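# Transfer 96-well plate from nest N1 to nest N2

## Task

Take the 96-well plate out of plate nest N1 and put it into plate nest N2, lying flat within that nest's locators and turned so that well A1 sits at the nest corner labelled A1. Then release the plate and move the grippers away from it.

## Robot and tools

Robot and layout: two 6-joint arms, left_arm and right_arm, each ending in a two-finger parallel gripper. Everything is reported in one scene frame, in metres: origin on the tabletop midway between the arms, +z up, +x pointing out over the table, left_arm on the +y side. The base roots sit near (+0.012, +0.235, +0.210) for left_arm and (-0.001, -0.277, +0.210) for right_arm, both slightly tilted. Looking out from the arms, N1 is the left nest (toward +y) and N2 the right one (toward -y). The plate has one clipped corner; that is where well A1 is. Mounting plates and the metal frame behind the arms are fixed obstacles.

Gripper: fingers point along the gripper's +z axis and close along its y axis. end_effector_position is the point between the pads, roughly 1 cm behind the fingertips. Fully open pad gap is 0.094 m. The reported hand position can be off somewhat, more when reaching far.

The row: every motion command uses a row of 14 numbers, each in [-1, 1]: left_arm's 7, then right_arm's 7, even if one arm stays still. Per arm the order is shoulder, elbow, waist, wrist pitch, wrist yaw, wrist roll, then gripper opening. The six joint numbers are offsets, scaled so 1.0 equals 1.258 rad (shoulder), 1.238 (elbow), 1.202 (waist), 2.073 (wrist pitch), 2.022 (wrist yaw and wrist roll). The opening is absolute: +1 fully open, -1 closed. A row may carry 12 extra numbers in [0, 1], stiffness scales for the 12 arm joints (left six then right six, same joint order); each persists until rewritten. Joint ranges in rad: waist -2.618 to 3.054, shoulder 0.000 to 3.142, elbow 0.000 to 3.142, wrist pitch -1.571 to 1.571, wrist yaw -1.571 to 1.571, wrist roll -2.094 to 2.094; true ends may differ by up to 0.036 rad.

execute_actions(actions): a list of actions run in sequence. Each action is a table of 1 to 15 rows; each row lasts one 1/30 s control step, and a short table repeats its final row to fill 15 steps. Joint offsets in every row are taken from the joint angles at the start of that action (for the first action, the angles last reported), not from the previous row. If an action would carry a joint more than 0.036 rad beyond its range, both arms' action is rejected; a malformed action or a failing first action rejects the entire call. An empty list just returns the current state and images.

move(target, speed, blocking): target is one 14-number row (stiffness optional); its joint offsets are measured from the Joint positions in the latest result that showed them. All joints travel together, so hand paths curve. speed (0.01 to 2 rad/s, default 0.5) caps the joint with the longest travel; paths last 0.5 to 10 s. Moves ignore obstacles and the other arm. blocking=false returns after 0.5 s while motion continues; until a result shows it ended, other motion commands are rejected, so use wait or stop. The extra move: line reports the ending (done, off_target, moving, held, fault), limits=held or limits=none, and each arm's worst-lagging joint.

wait(seconds): 0 to 10; arms keep their last command and a running move continues. stop(): brakes a running move; it needs stopping distance, fingers keep moving. zoom_image(camera, region): region [x0, y0, x1, y1] in pixels, at most 504 by 504, from the latest image of cam_head_left, cam_head_right, cam_high, cam_low, cam_left_wrist or cam_right_wrist (all 896x504). read_manual(section) gives only licence text. finished_scene(scene) ends the scene irreversibly; the plate must already be placed and stay placed.

Results: per arm gripper pose (position, quat_wxyz); Joint positions and Joint velocities per arm in the row's joint order plus pad gap in m; Joint targets (what the joints are currently driven toward); grip_measured on the opening scale; joint torques (offset, noisy); for action calls, joint readings at selected steps, with HELD marking steps where an arm's row was held back. "joint sent to its limit" means a joint was clipped at its end; "joint command not followed" means a clearance check altered targets. MOTOR HOT warns at 75 °C; FAULT or OVER-TEMPERATURE FAULT lines mean an arm stopped (at 100 °C it goes limp and drops).

Motion details: each step the joint target may lead the measured angle by at most 0.202 (waist), 0.258 (shoulder), 0.238 (elbow), 0.573 (wrist pitch), 0.522 (yaw, roll) rad, and is scaled back if it would shift the gripper over 70 mm; big offsets take several actions, and an unfinished one should be re-sent. Sending all-zero offsets can let an arm sag; instead aim back at the desired angles and push further if a joint falls short. The robot holds its last command while you compose replies.

Gripping: fingers go where grip_measured would equal your number. To hold, command about 0.03 below grip_measured (less for a lighter hold); readings may be off by about 1 mm. Pad force tops out around 50 to 62 N.

Avoid: dropping the plate from more than a few millimetres, knocking anything off the table, letting the arms collide or press each other, fast contacts or targets set deep past contact (both hit harder), and long heavy holds that heat motors. Loose items may occasionally get nudged.

Each tool is called after ">>>" as name(argument=value, ...) on one line, values as JSON.

## Session

>>> execute_actions(actions=[])

Scene clock: 0.00 s.
left_arm: end_effector_position=(+0.5403, +0.3300, +0.1525) grip_measured=+1.000 end_effector_quat_wxyz=(+0.001, -0.514, +0.858, -0.001) | right_arm: end_effector_position=(+0.0106, -0.6010, +0.2064) grip_measured=+1.000 end_effector_quat_wxyz=(-0.161, +0.881, -0.321, +0.308)
Joint names: [shoulder, elbow, waist, wrist pitch, wrist yaw, wrist roll]
Joint positions: left_arm=[ 2.368  2.266 -0.057 -1.176 -0.187 -0.947  0.094] | right_arm=[ 2.151  1.386 -1.997 -1.35  -0.883  1.485  0.094]
Joint velocities: left_arm=[-0.012 -0.002  0.007  0.051  0.022  0.007  0.   ] | right_arm=[-0.012 -0.002 -0.007  0.022 -0.007  0.081  0.   ]
Joint torques (N m, as the arm reports them, + toward a larger angle): no reading
Motor temperatures (°C, as the motors report them): left_arm=[21 22 20 20 22 22] | right_arm=[22 19 23 21 22 19]
Joint targets: left_arm=[2.355 2.274 -0.062 -1.175 -0.193 -0.947] | right_arm=[2.138 1.394 -2.006 -1.359 -0.886 1.489]
Joint stiffness scale: left_arm=[1. 1. 1. 1. 1. 1.] | right_arm=[1. 1. 1. 1. 1. 1.]

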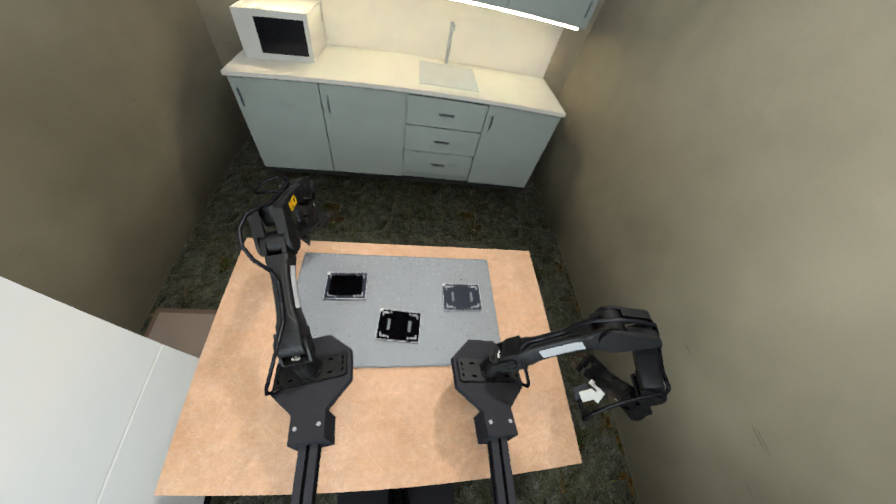

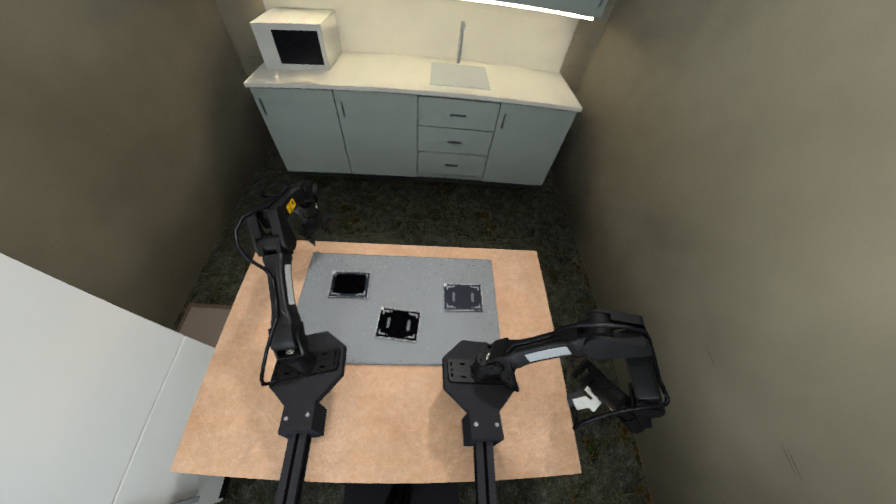

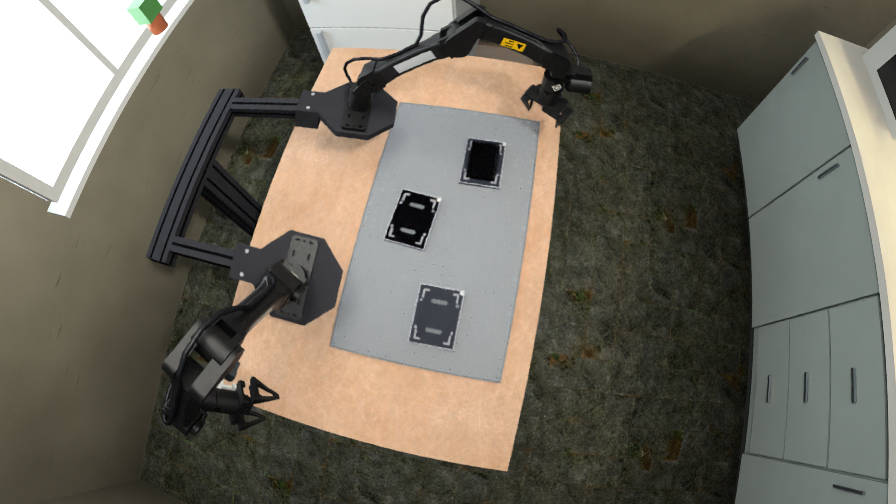

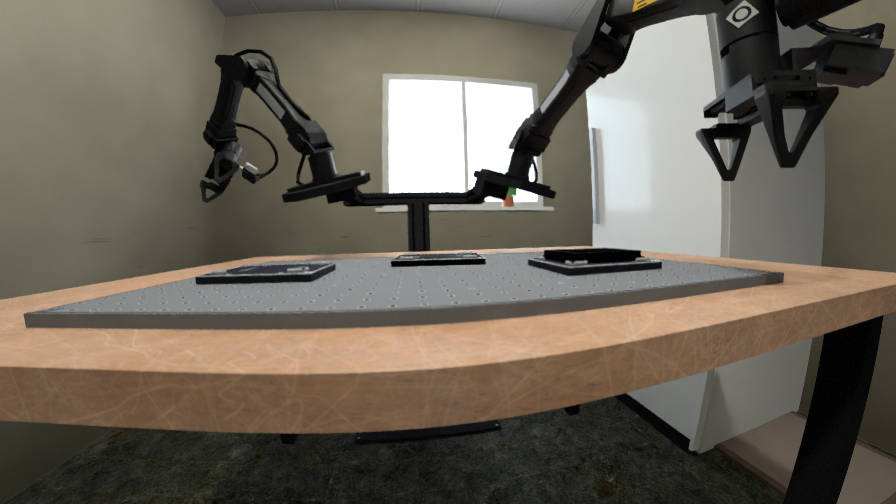

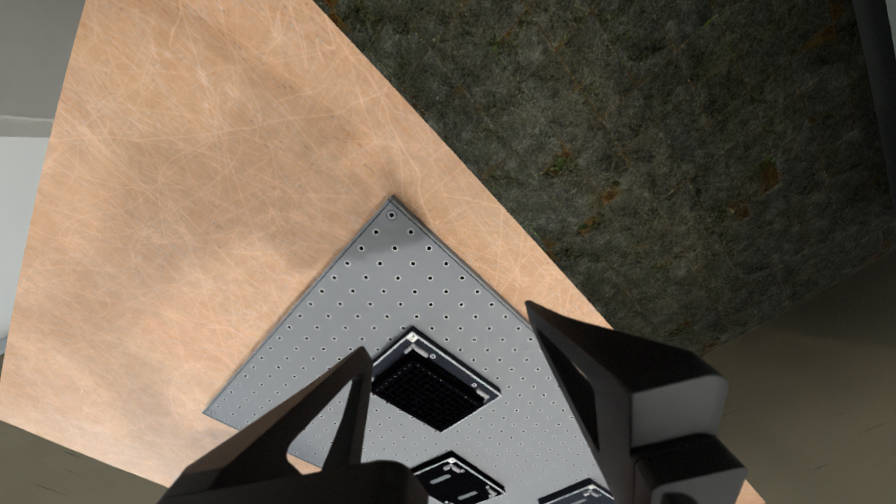

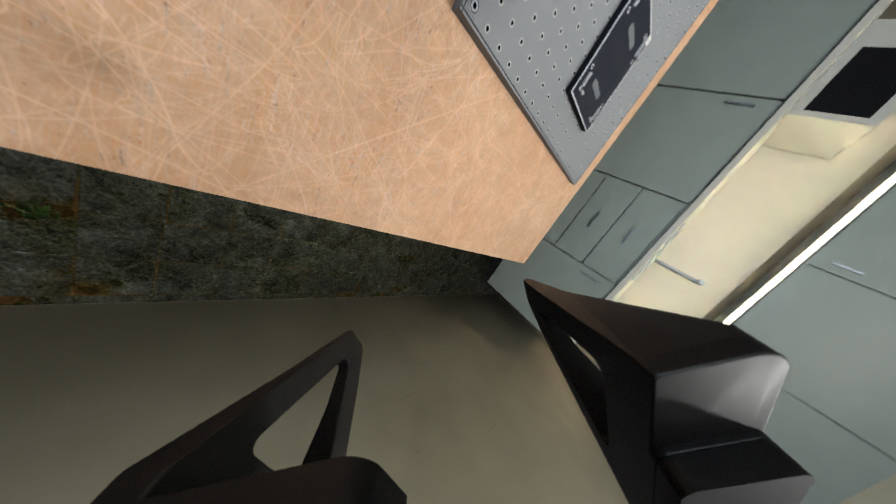

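>>> zoom_image(camera="cam_high", region=[360, 120, 540, 360])

>>> zoom_image(camera="cam_head_left", region=[300, 250, 510, 370])

>>> zoom_image(camera="cam_left_wrist", region=[340, 300, 640, 504])

Region (360, 120, 540, 360) of cam_high's 896x504 image, scaled by 2.100, with more detail than that image has; it fills the left 378 columns of this view, and the rest is white.

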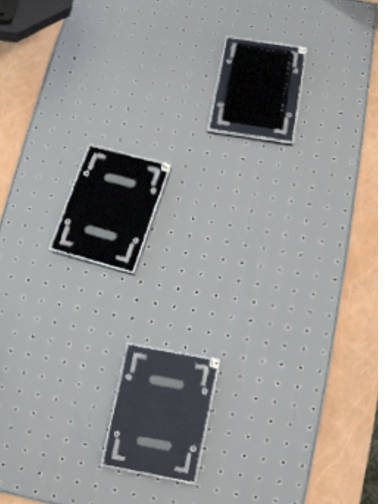

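Region (300, 250, 510, 370) of cam_head_left's 896x504 image, scaled by 2.400, with more detail than that image has; it fills the top 288 rows of this view, and the rest is white.

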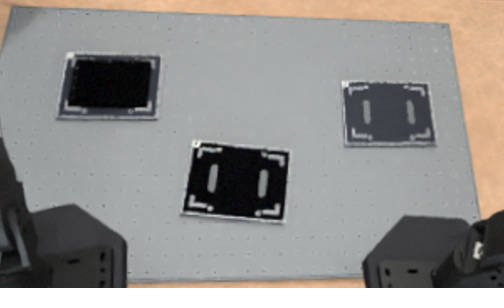

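Region (340, 300, 640, 504) of cam_left_wrist's 896x504 image, scaled by 1.680, with more detail than that image has; it fills the top 343 rows of this view, and the rest is white.

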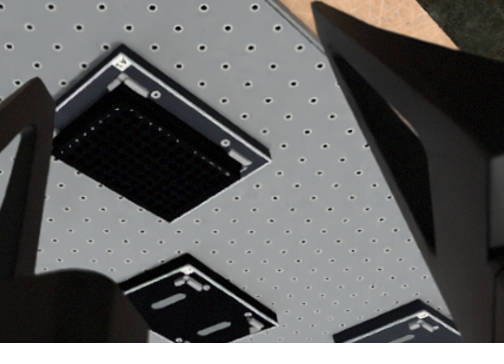

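>>> zoom_image(camera="cam_head_left", region=[315, 262, 375, 308])

>>> zoom_image(camera="cam_high", region=[450, 130, 515, 195])

>>> zoom_image(camera="cam_left_wrist", region=[360, 320, 510, 440])

>>> zoom_image(camera="cam_low", region=[500, 230, 680, 290])

Region (315, 262, 375, 308) of cam_head_left's 896x504 image, scaled by 8.400, with more detail than that image has; it fills the top 386 rows of this view, and the rest is white.

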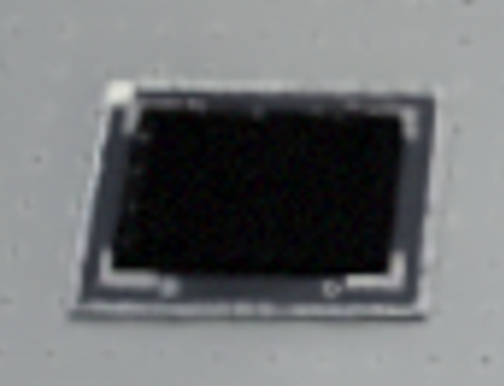

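Region (450, 130, 515, 195) of cam_high's 896x504 image, scaled by 7.754, with more detail than that image has.

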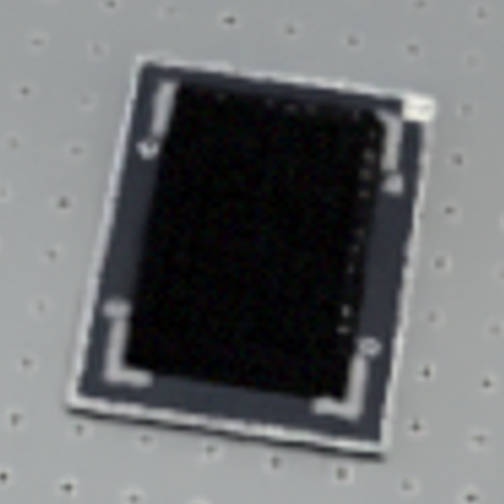

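Region (360, 320, 510, 440) of cam_left_wrist's 896x504 image, scaled by 3.360, with more detail than that image has; it fills the top 403 rows of this view, and the rest is white.

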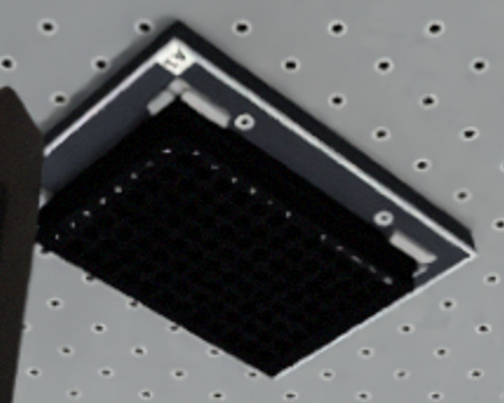

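Region (500, 230, 680, 290) of cam_low's 896x504 image, scaled by 2.800, with more detail than that image has.

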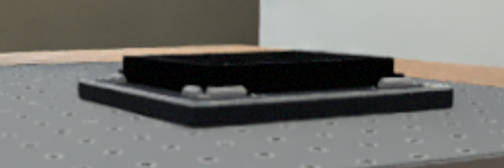

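>>> zoom_image(camera="cam_high", region=[380, 180, 450, 255])

>>> zoom_image(camera="cam_high", region=[400, 275, 475, 355])

>>> zoom_image(camera="cam_low", region=[180, 240, 500, 300])

Region (380, 180, 450, 255) of cam_high's 896x504 image, scaled by 6.720, with more detail than that image has; it fills the left 470 columns of this view, and the rest is white.

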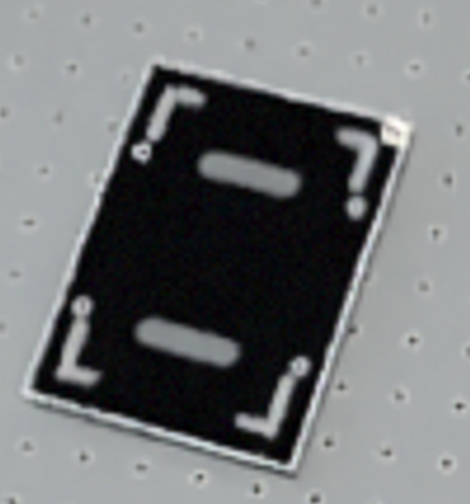

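Region (400, 275, 475, 355) of cam_high's 896x504 image, scaled by 6.300, with more detail than that image has; it fills the left 472 columns of this view, and the rest is white.

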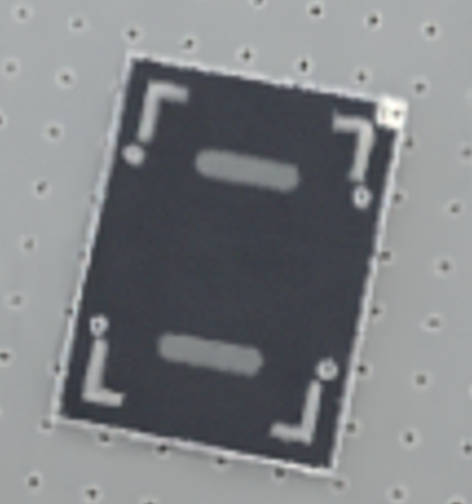

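Region (180, 240, 500, 300) of cam_low's 896x504 image, scaled by 1.575, with more detail than that image has; it fills the top 94 rows of this view, and the rest is white.

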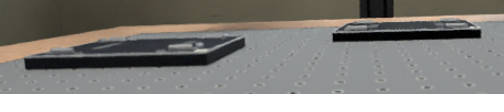

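>>> move(target=[-0.2975,-0.6489,-0.2016,0.1801,-0.0324,1.0,1, -0.1793,0.0385,1.0,0.2436,0.5627,-1.0,1], speed=1.2)

Scene clock: 122.67 s.
left_arm: end_effector_position=(+0.4370, +0.2247, +0.1413) grip_measured=+1.000 end_effector_quat_wxyz=(-0.011, +0.551, +0.835, -0.007) | right_arm: end_effector_position=(+0.2408, -0.5885, +0.1272) grip_measured=+1.000 end_effector_quat_wxyz=(-0.167, +0.120, +0.976, -0.076)
Joint names: [shoulder, elbow, waist, wrist pitch, wrist yaw, wrist roll]
Joint positions: left_arm=[ 2.022  1.477 -0.284 -0.813 -0.247  1.068  0.094] | right_arm=[ 1.956  1.404 -0.791 -0.858  0.241 -0.53   0.094]
Joint velocities: left_arm=[-0.032 -0.017 -0.002 -0.037 -0.007  0.037  0.   ] | right_arm=[-0.007  0.007 -0.012  0.066 -0.022  0.007  0.   ]
Joint torques (N m, as the arm reports them, + toward a larger angle): left_arm=[-13.81   3.72  -3.68   0.04  -0.08   0.02] | right_arm=[-12.32   5.3   -1.13   0.29   0.33  -0.06]
Motor temperatures (°C, as the motors report them): left_arm=[43 25 21 20 22 22] | right_arm=[30 21 24 22 22 19]
Joint targets: left_arm=[1.994 1.463 -0.300 -0.803 -0.253 1.075] | right_arm=[1.925 1.434 -0.795 -0.845 0.254 -0.537]
Joint stiffness scale: left_arm=[1. 1. 1. 1. 1. 1.] | right_arm=[1. 1. 1. 1. 1. 1.]
move: off_target (left_arm, right_arm); limits=none; left_arm: farthest joint: the shoulder, 0.028 radians from its target (0.375 radians at the start); right_arm: farthest joint: the shoulder, 0.031 radians from its target (0.225 radians at the start)

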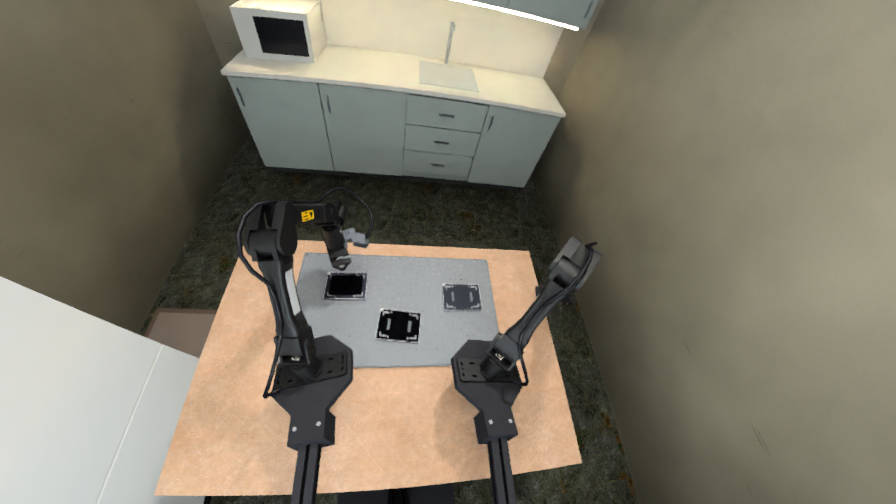

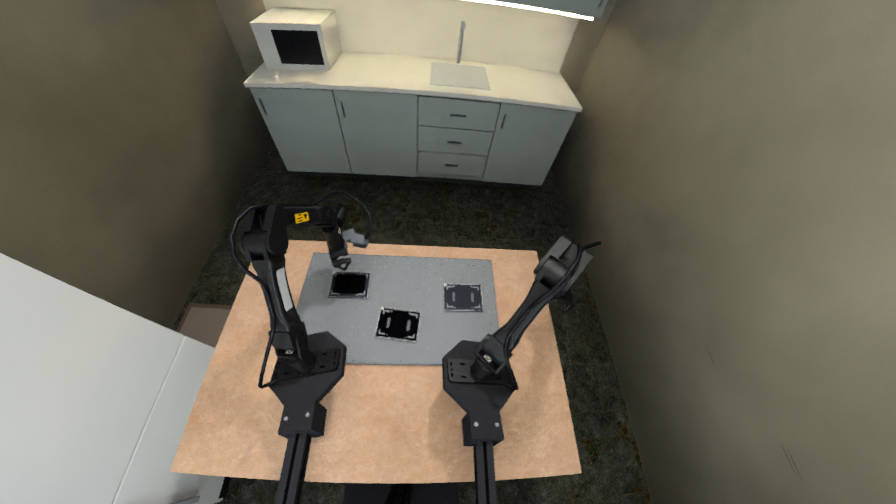

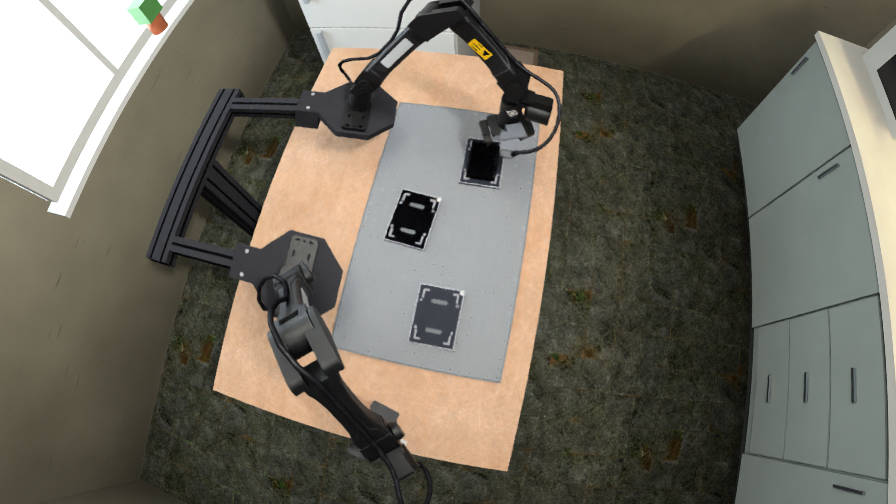

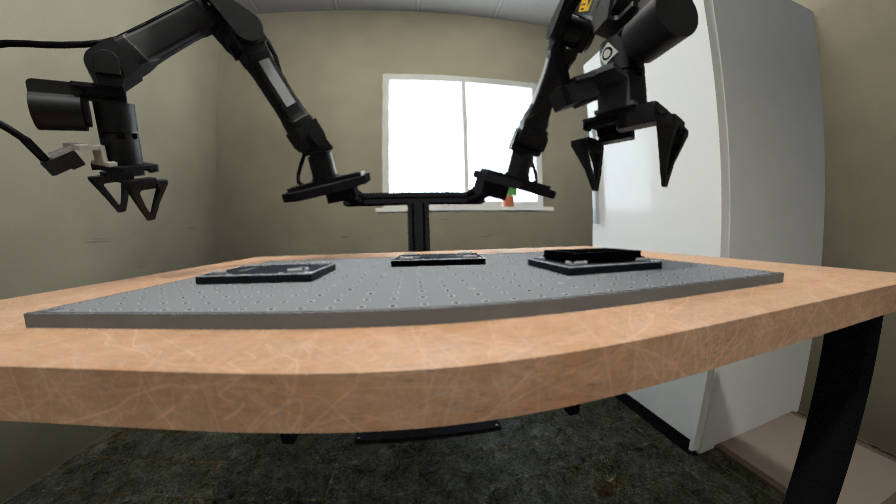

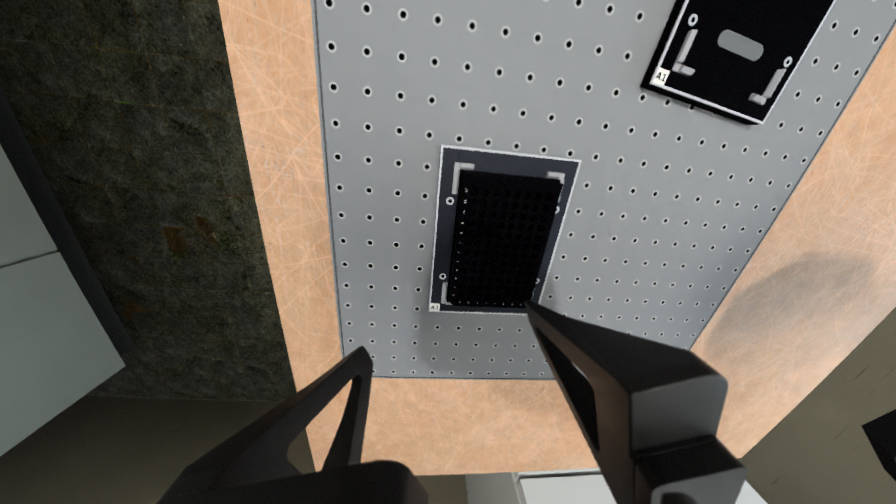

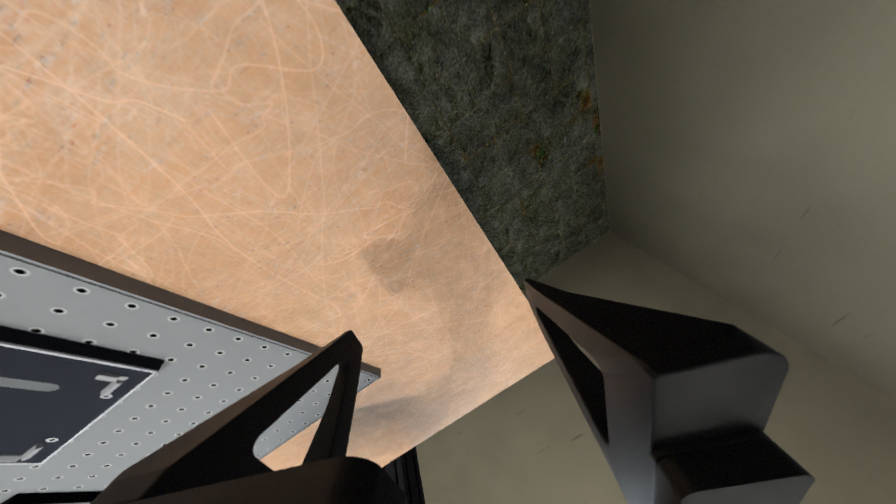

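>>> move(target=[0.0898,-0.0784,0.0491,0.1307,0.0084,0.2814,1, -0.0445,0.024,0.919,0.006,0.0068,-0.380,1], speed=1.0)

Scene clock: 175.67 s.
left_arm: end_effector_position=(+0.4449, +0.2333, +0.0800) grip_measured=+1.000 end_effector_quat_wxyz=(+0.007, +0.738, +0.674, +0.015) | right_arm: end_effector_position=(+0.3963, -0.1991, +0.1624) grip_measured=+1.000 end_effector_quat_wxyz=(+0.017, +0.707, -0.706, -0.011)
Joint names: [shoulder, elbow, waist, wrist pitch, wrist yaw, wrist roll]
Joint positions: left_arm=[ 2.13   1.393 -0.231 -0.549 -0.247  1.631  0.094] | right_arm=[ 1.932  1.404  0.315 -0.853  0.253 -1.288  0.094]
Joint velocities: left_arm=[ 0.017 -0.017 -0.012 -0.007 -0.022  0.007  0.   ] | right_arm=[ 0.007 -0.007 -0.017 -0.007  0.007 -0.022  0.   ]
Joint torques (N m, as the arm reports them, + toward a larger angle): left_arm=[-11.47   3.16  -2.03   0.13   0.15   0.02] | right_arm=[-11.83   5.6    1.9    0.46   0.01  -0.06]
Motor temperatures (°C, as the motors report them): left_arm=[40 24 21 20 22 22] | right_arm=[35 22 24 21 22 19]
Joint targets: left_arm=[2.135 1.379 -0.225 -0.542 -0.230 1.637] | right_arm=[1.900 1.434 0.314 -0.846 0.255 -1.298]
Joint stiffness scale: left_arm=[1. 1. 1. 1. 1. 1.] | right_arm=[1. 1. 1. 1. 1. 1.]
move: off_target (right_arm); limits=none; left_arm: farthest joint: the wrist yaw, 0.017 radians from its target (0.017 radians at the start); right_arm: farthest joint: the shoulder, 0.032 radians from its target (0.056 radians at the start)

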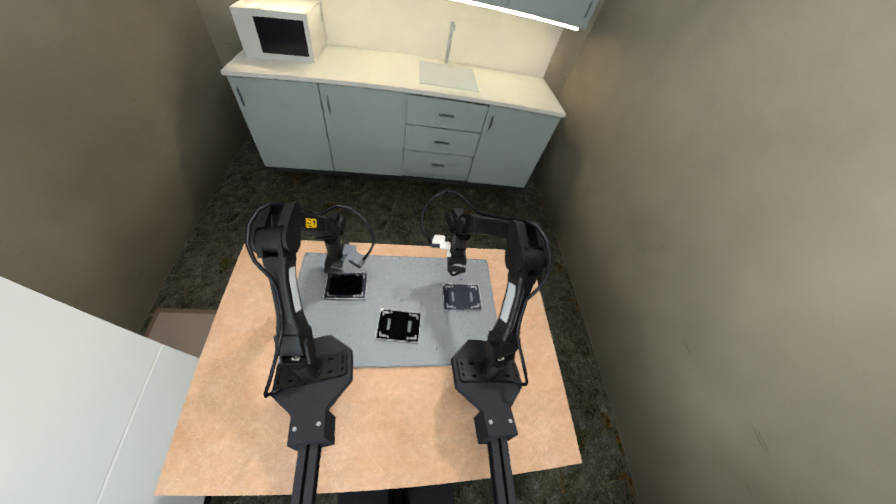

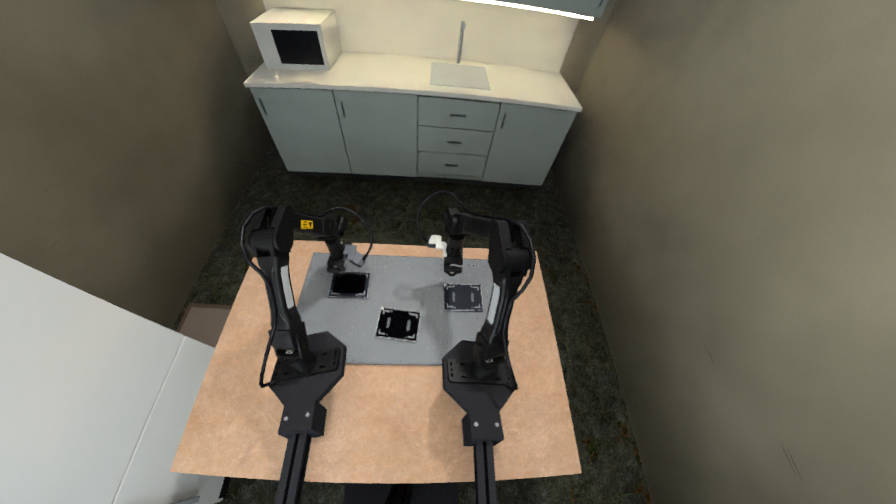

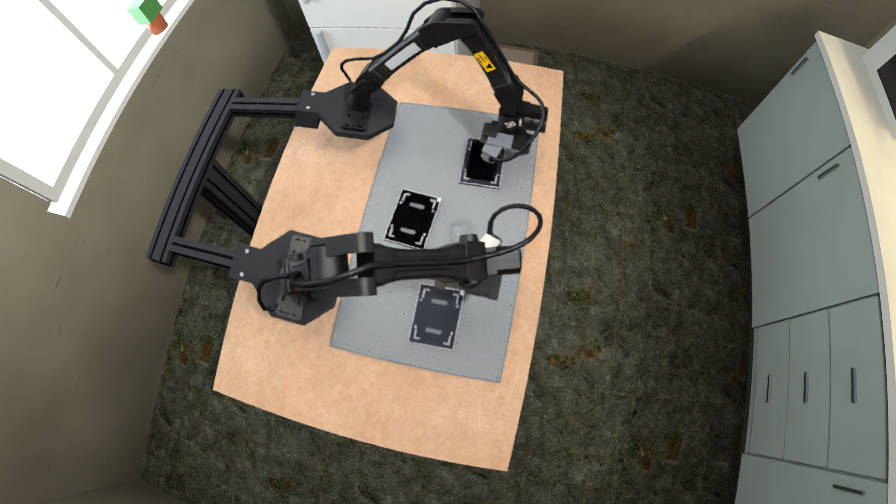

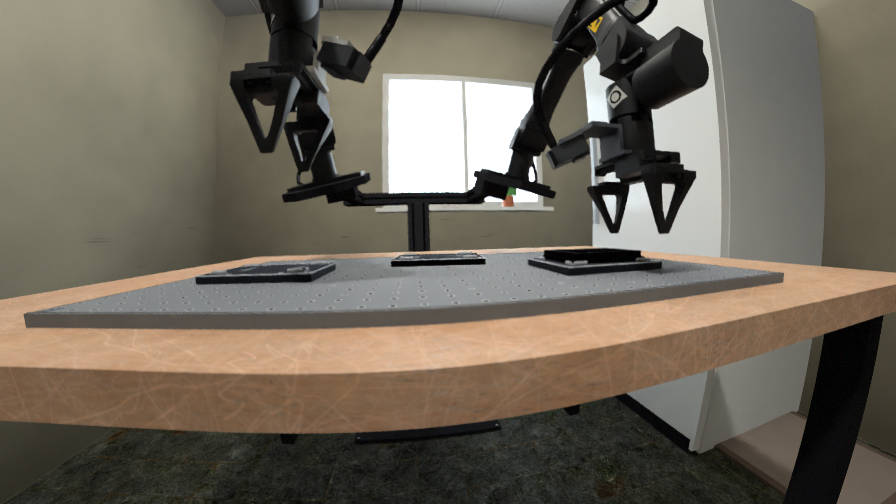

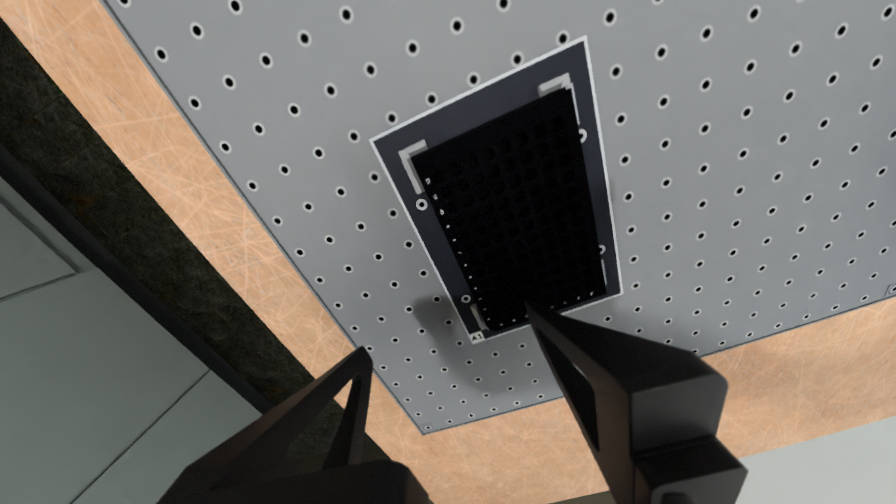

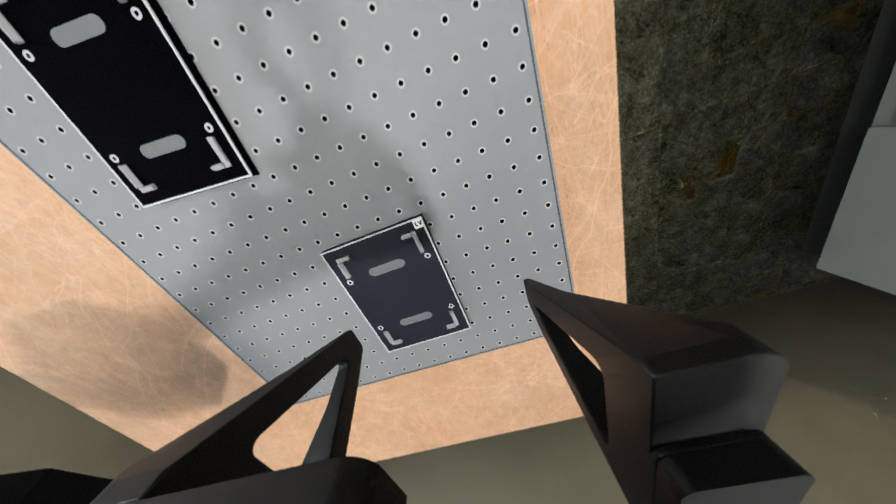

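>>> move(target=[-0.0676,-0.1866,-0.1115,0.0502,-0.0138,-0.0663,1, -0.0533,-0.302,-0.058,0.1896,-0.009,-0.0406,1], speed=0.5)

Scene clock: 231.20 s.
left_arm: end_effector_position=(+0.3907, +0.1882, +0.0750) grip_measured=+1.000 end_effector_quat_wxyz=(-0.001, +0.738, +0.674, +0.002) | right_arm: end_effector_position=(+0.3497, -0.2204, +0.0997) grip_measured=+1.000 end_effector_quat_wxyz=(+0.005, +0.707, -0.707, +0.002)
Joint names: [shoulder, elbow, waist, wrist pitch, wrist yaw, wrist roll]
Joint positions: left_arm=[ 2.072  1.177 -0.351 -0.452 -0.269  1.503  0.094] | right_arm=[ 1.898  1.042  0.249 -0.472  0.248 -1.362  0.094]
Joint velocities: left_arm=[ 0.012 -0.017 -0.002  0.037  0.051  0.037  0.   ] | right_arm=[-0.007 -0.012 -0.002 -0.022  0.037 -0.007  0.   ]
Joint torques (N m, as the arm reports them, + toward a larger angle): left_arm=[-12.72   2.58  -3.62   0.06  -0.09  -0.11] | right_arm=[-10.85   1.98   1.42   0.59  -0.15  -0.05]
Motor temperatures (°C, as the motors report them): left_arm=[38 24 21 20 22 22] | right_arm=[36 23 24 22 22 19]
Joint targets: left_arm=[2.045 1.162 -0.365 -0.444 -0.275 1.497] | right_arm=[1.865 1.030 0.245 -0.460 0.234 -1.371]
Joint stiffness scale: left_arm=[1. 1. 1. 1. 1. 1.] | right_arm=[1. 1. 1. 1. 1. 1.]
move: off_target (left_arm, right_arm); limits=none; left_arm: farthest joint: the shoulder, 0.027 radians from its target (0.085 radians at the start); right_arm: farthest joint: the shoulder, 0.033 radians from its target (0.067 radians at the start)

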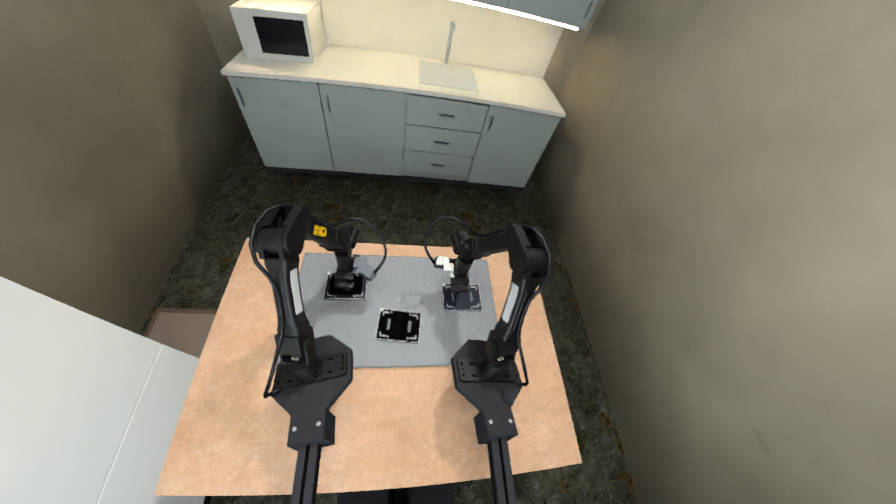

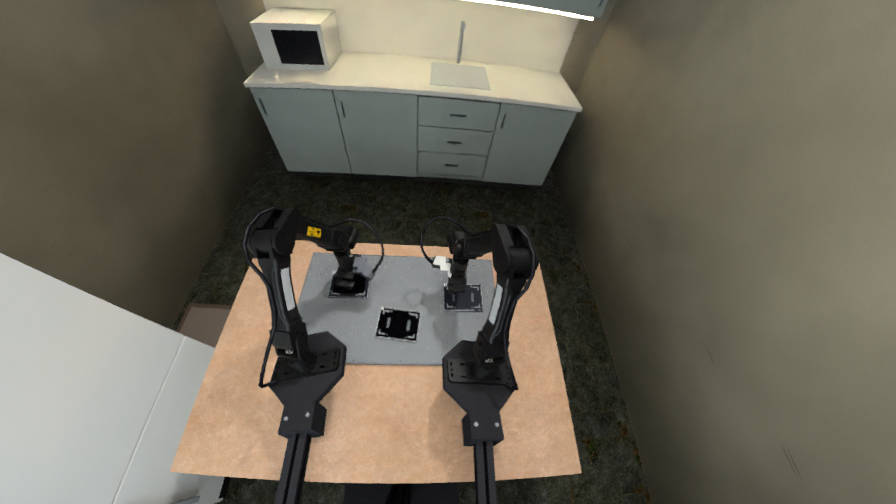

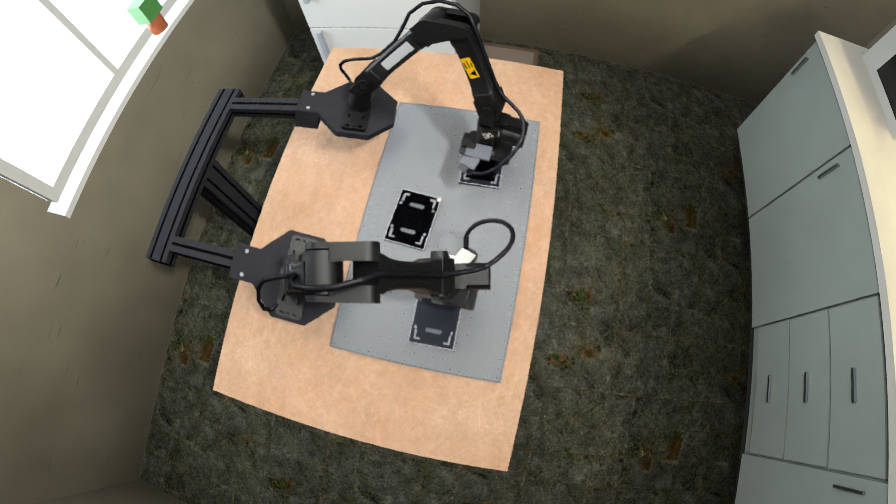

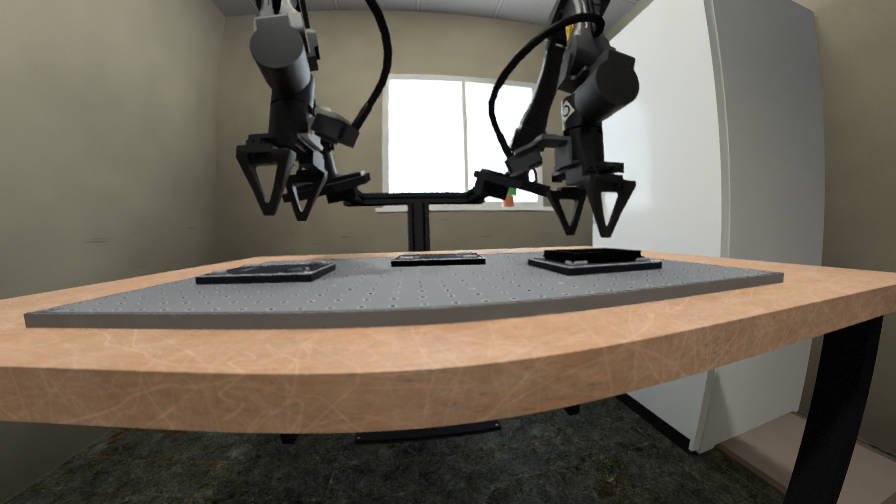

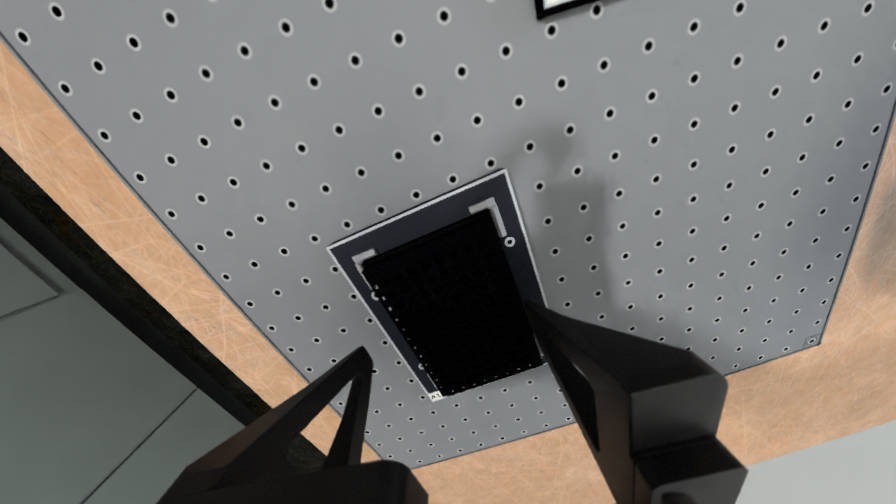

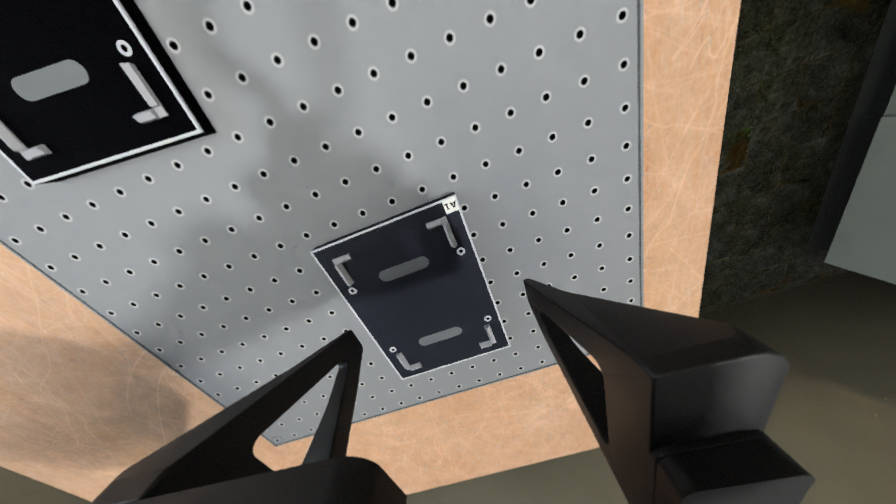

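>>> zoom_image(camera="cam_low", region=[500, 170, 700, 290])

>>> zoom_image(camera="cam_head_left", region=[310, 240, 390, 310])

Region (500, 170, 700, 290) of cam_low's 896x504 image, scaled by 2.520, with more detail than that image has; it fills the top 302 rows of this view, and the rest is white.

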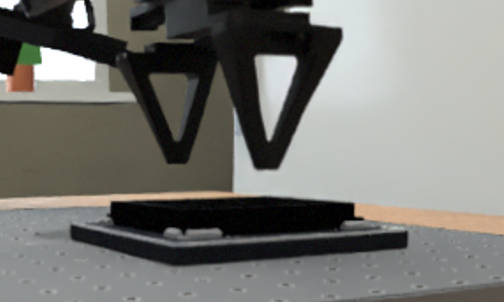

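Region (310, 240, 390, 310) of cam_head_left's 896x504 image, scaled by 6.300, with more detail than that image has; it fills the top 441 rows of this view, and the rest is white.

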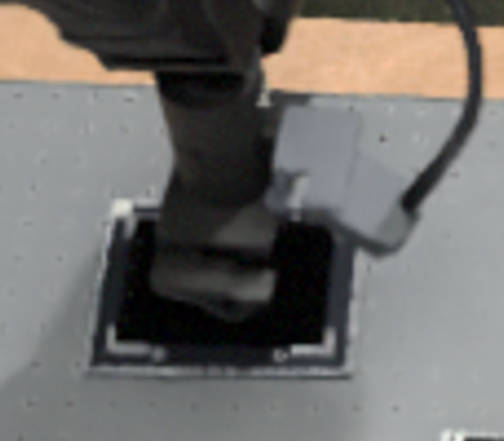

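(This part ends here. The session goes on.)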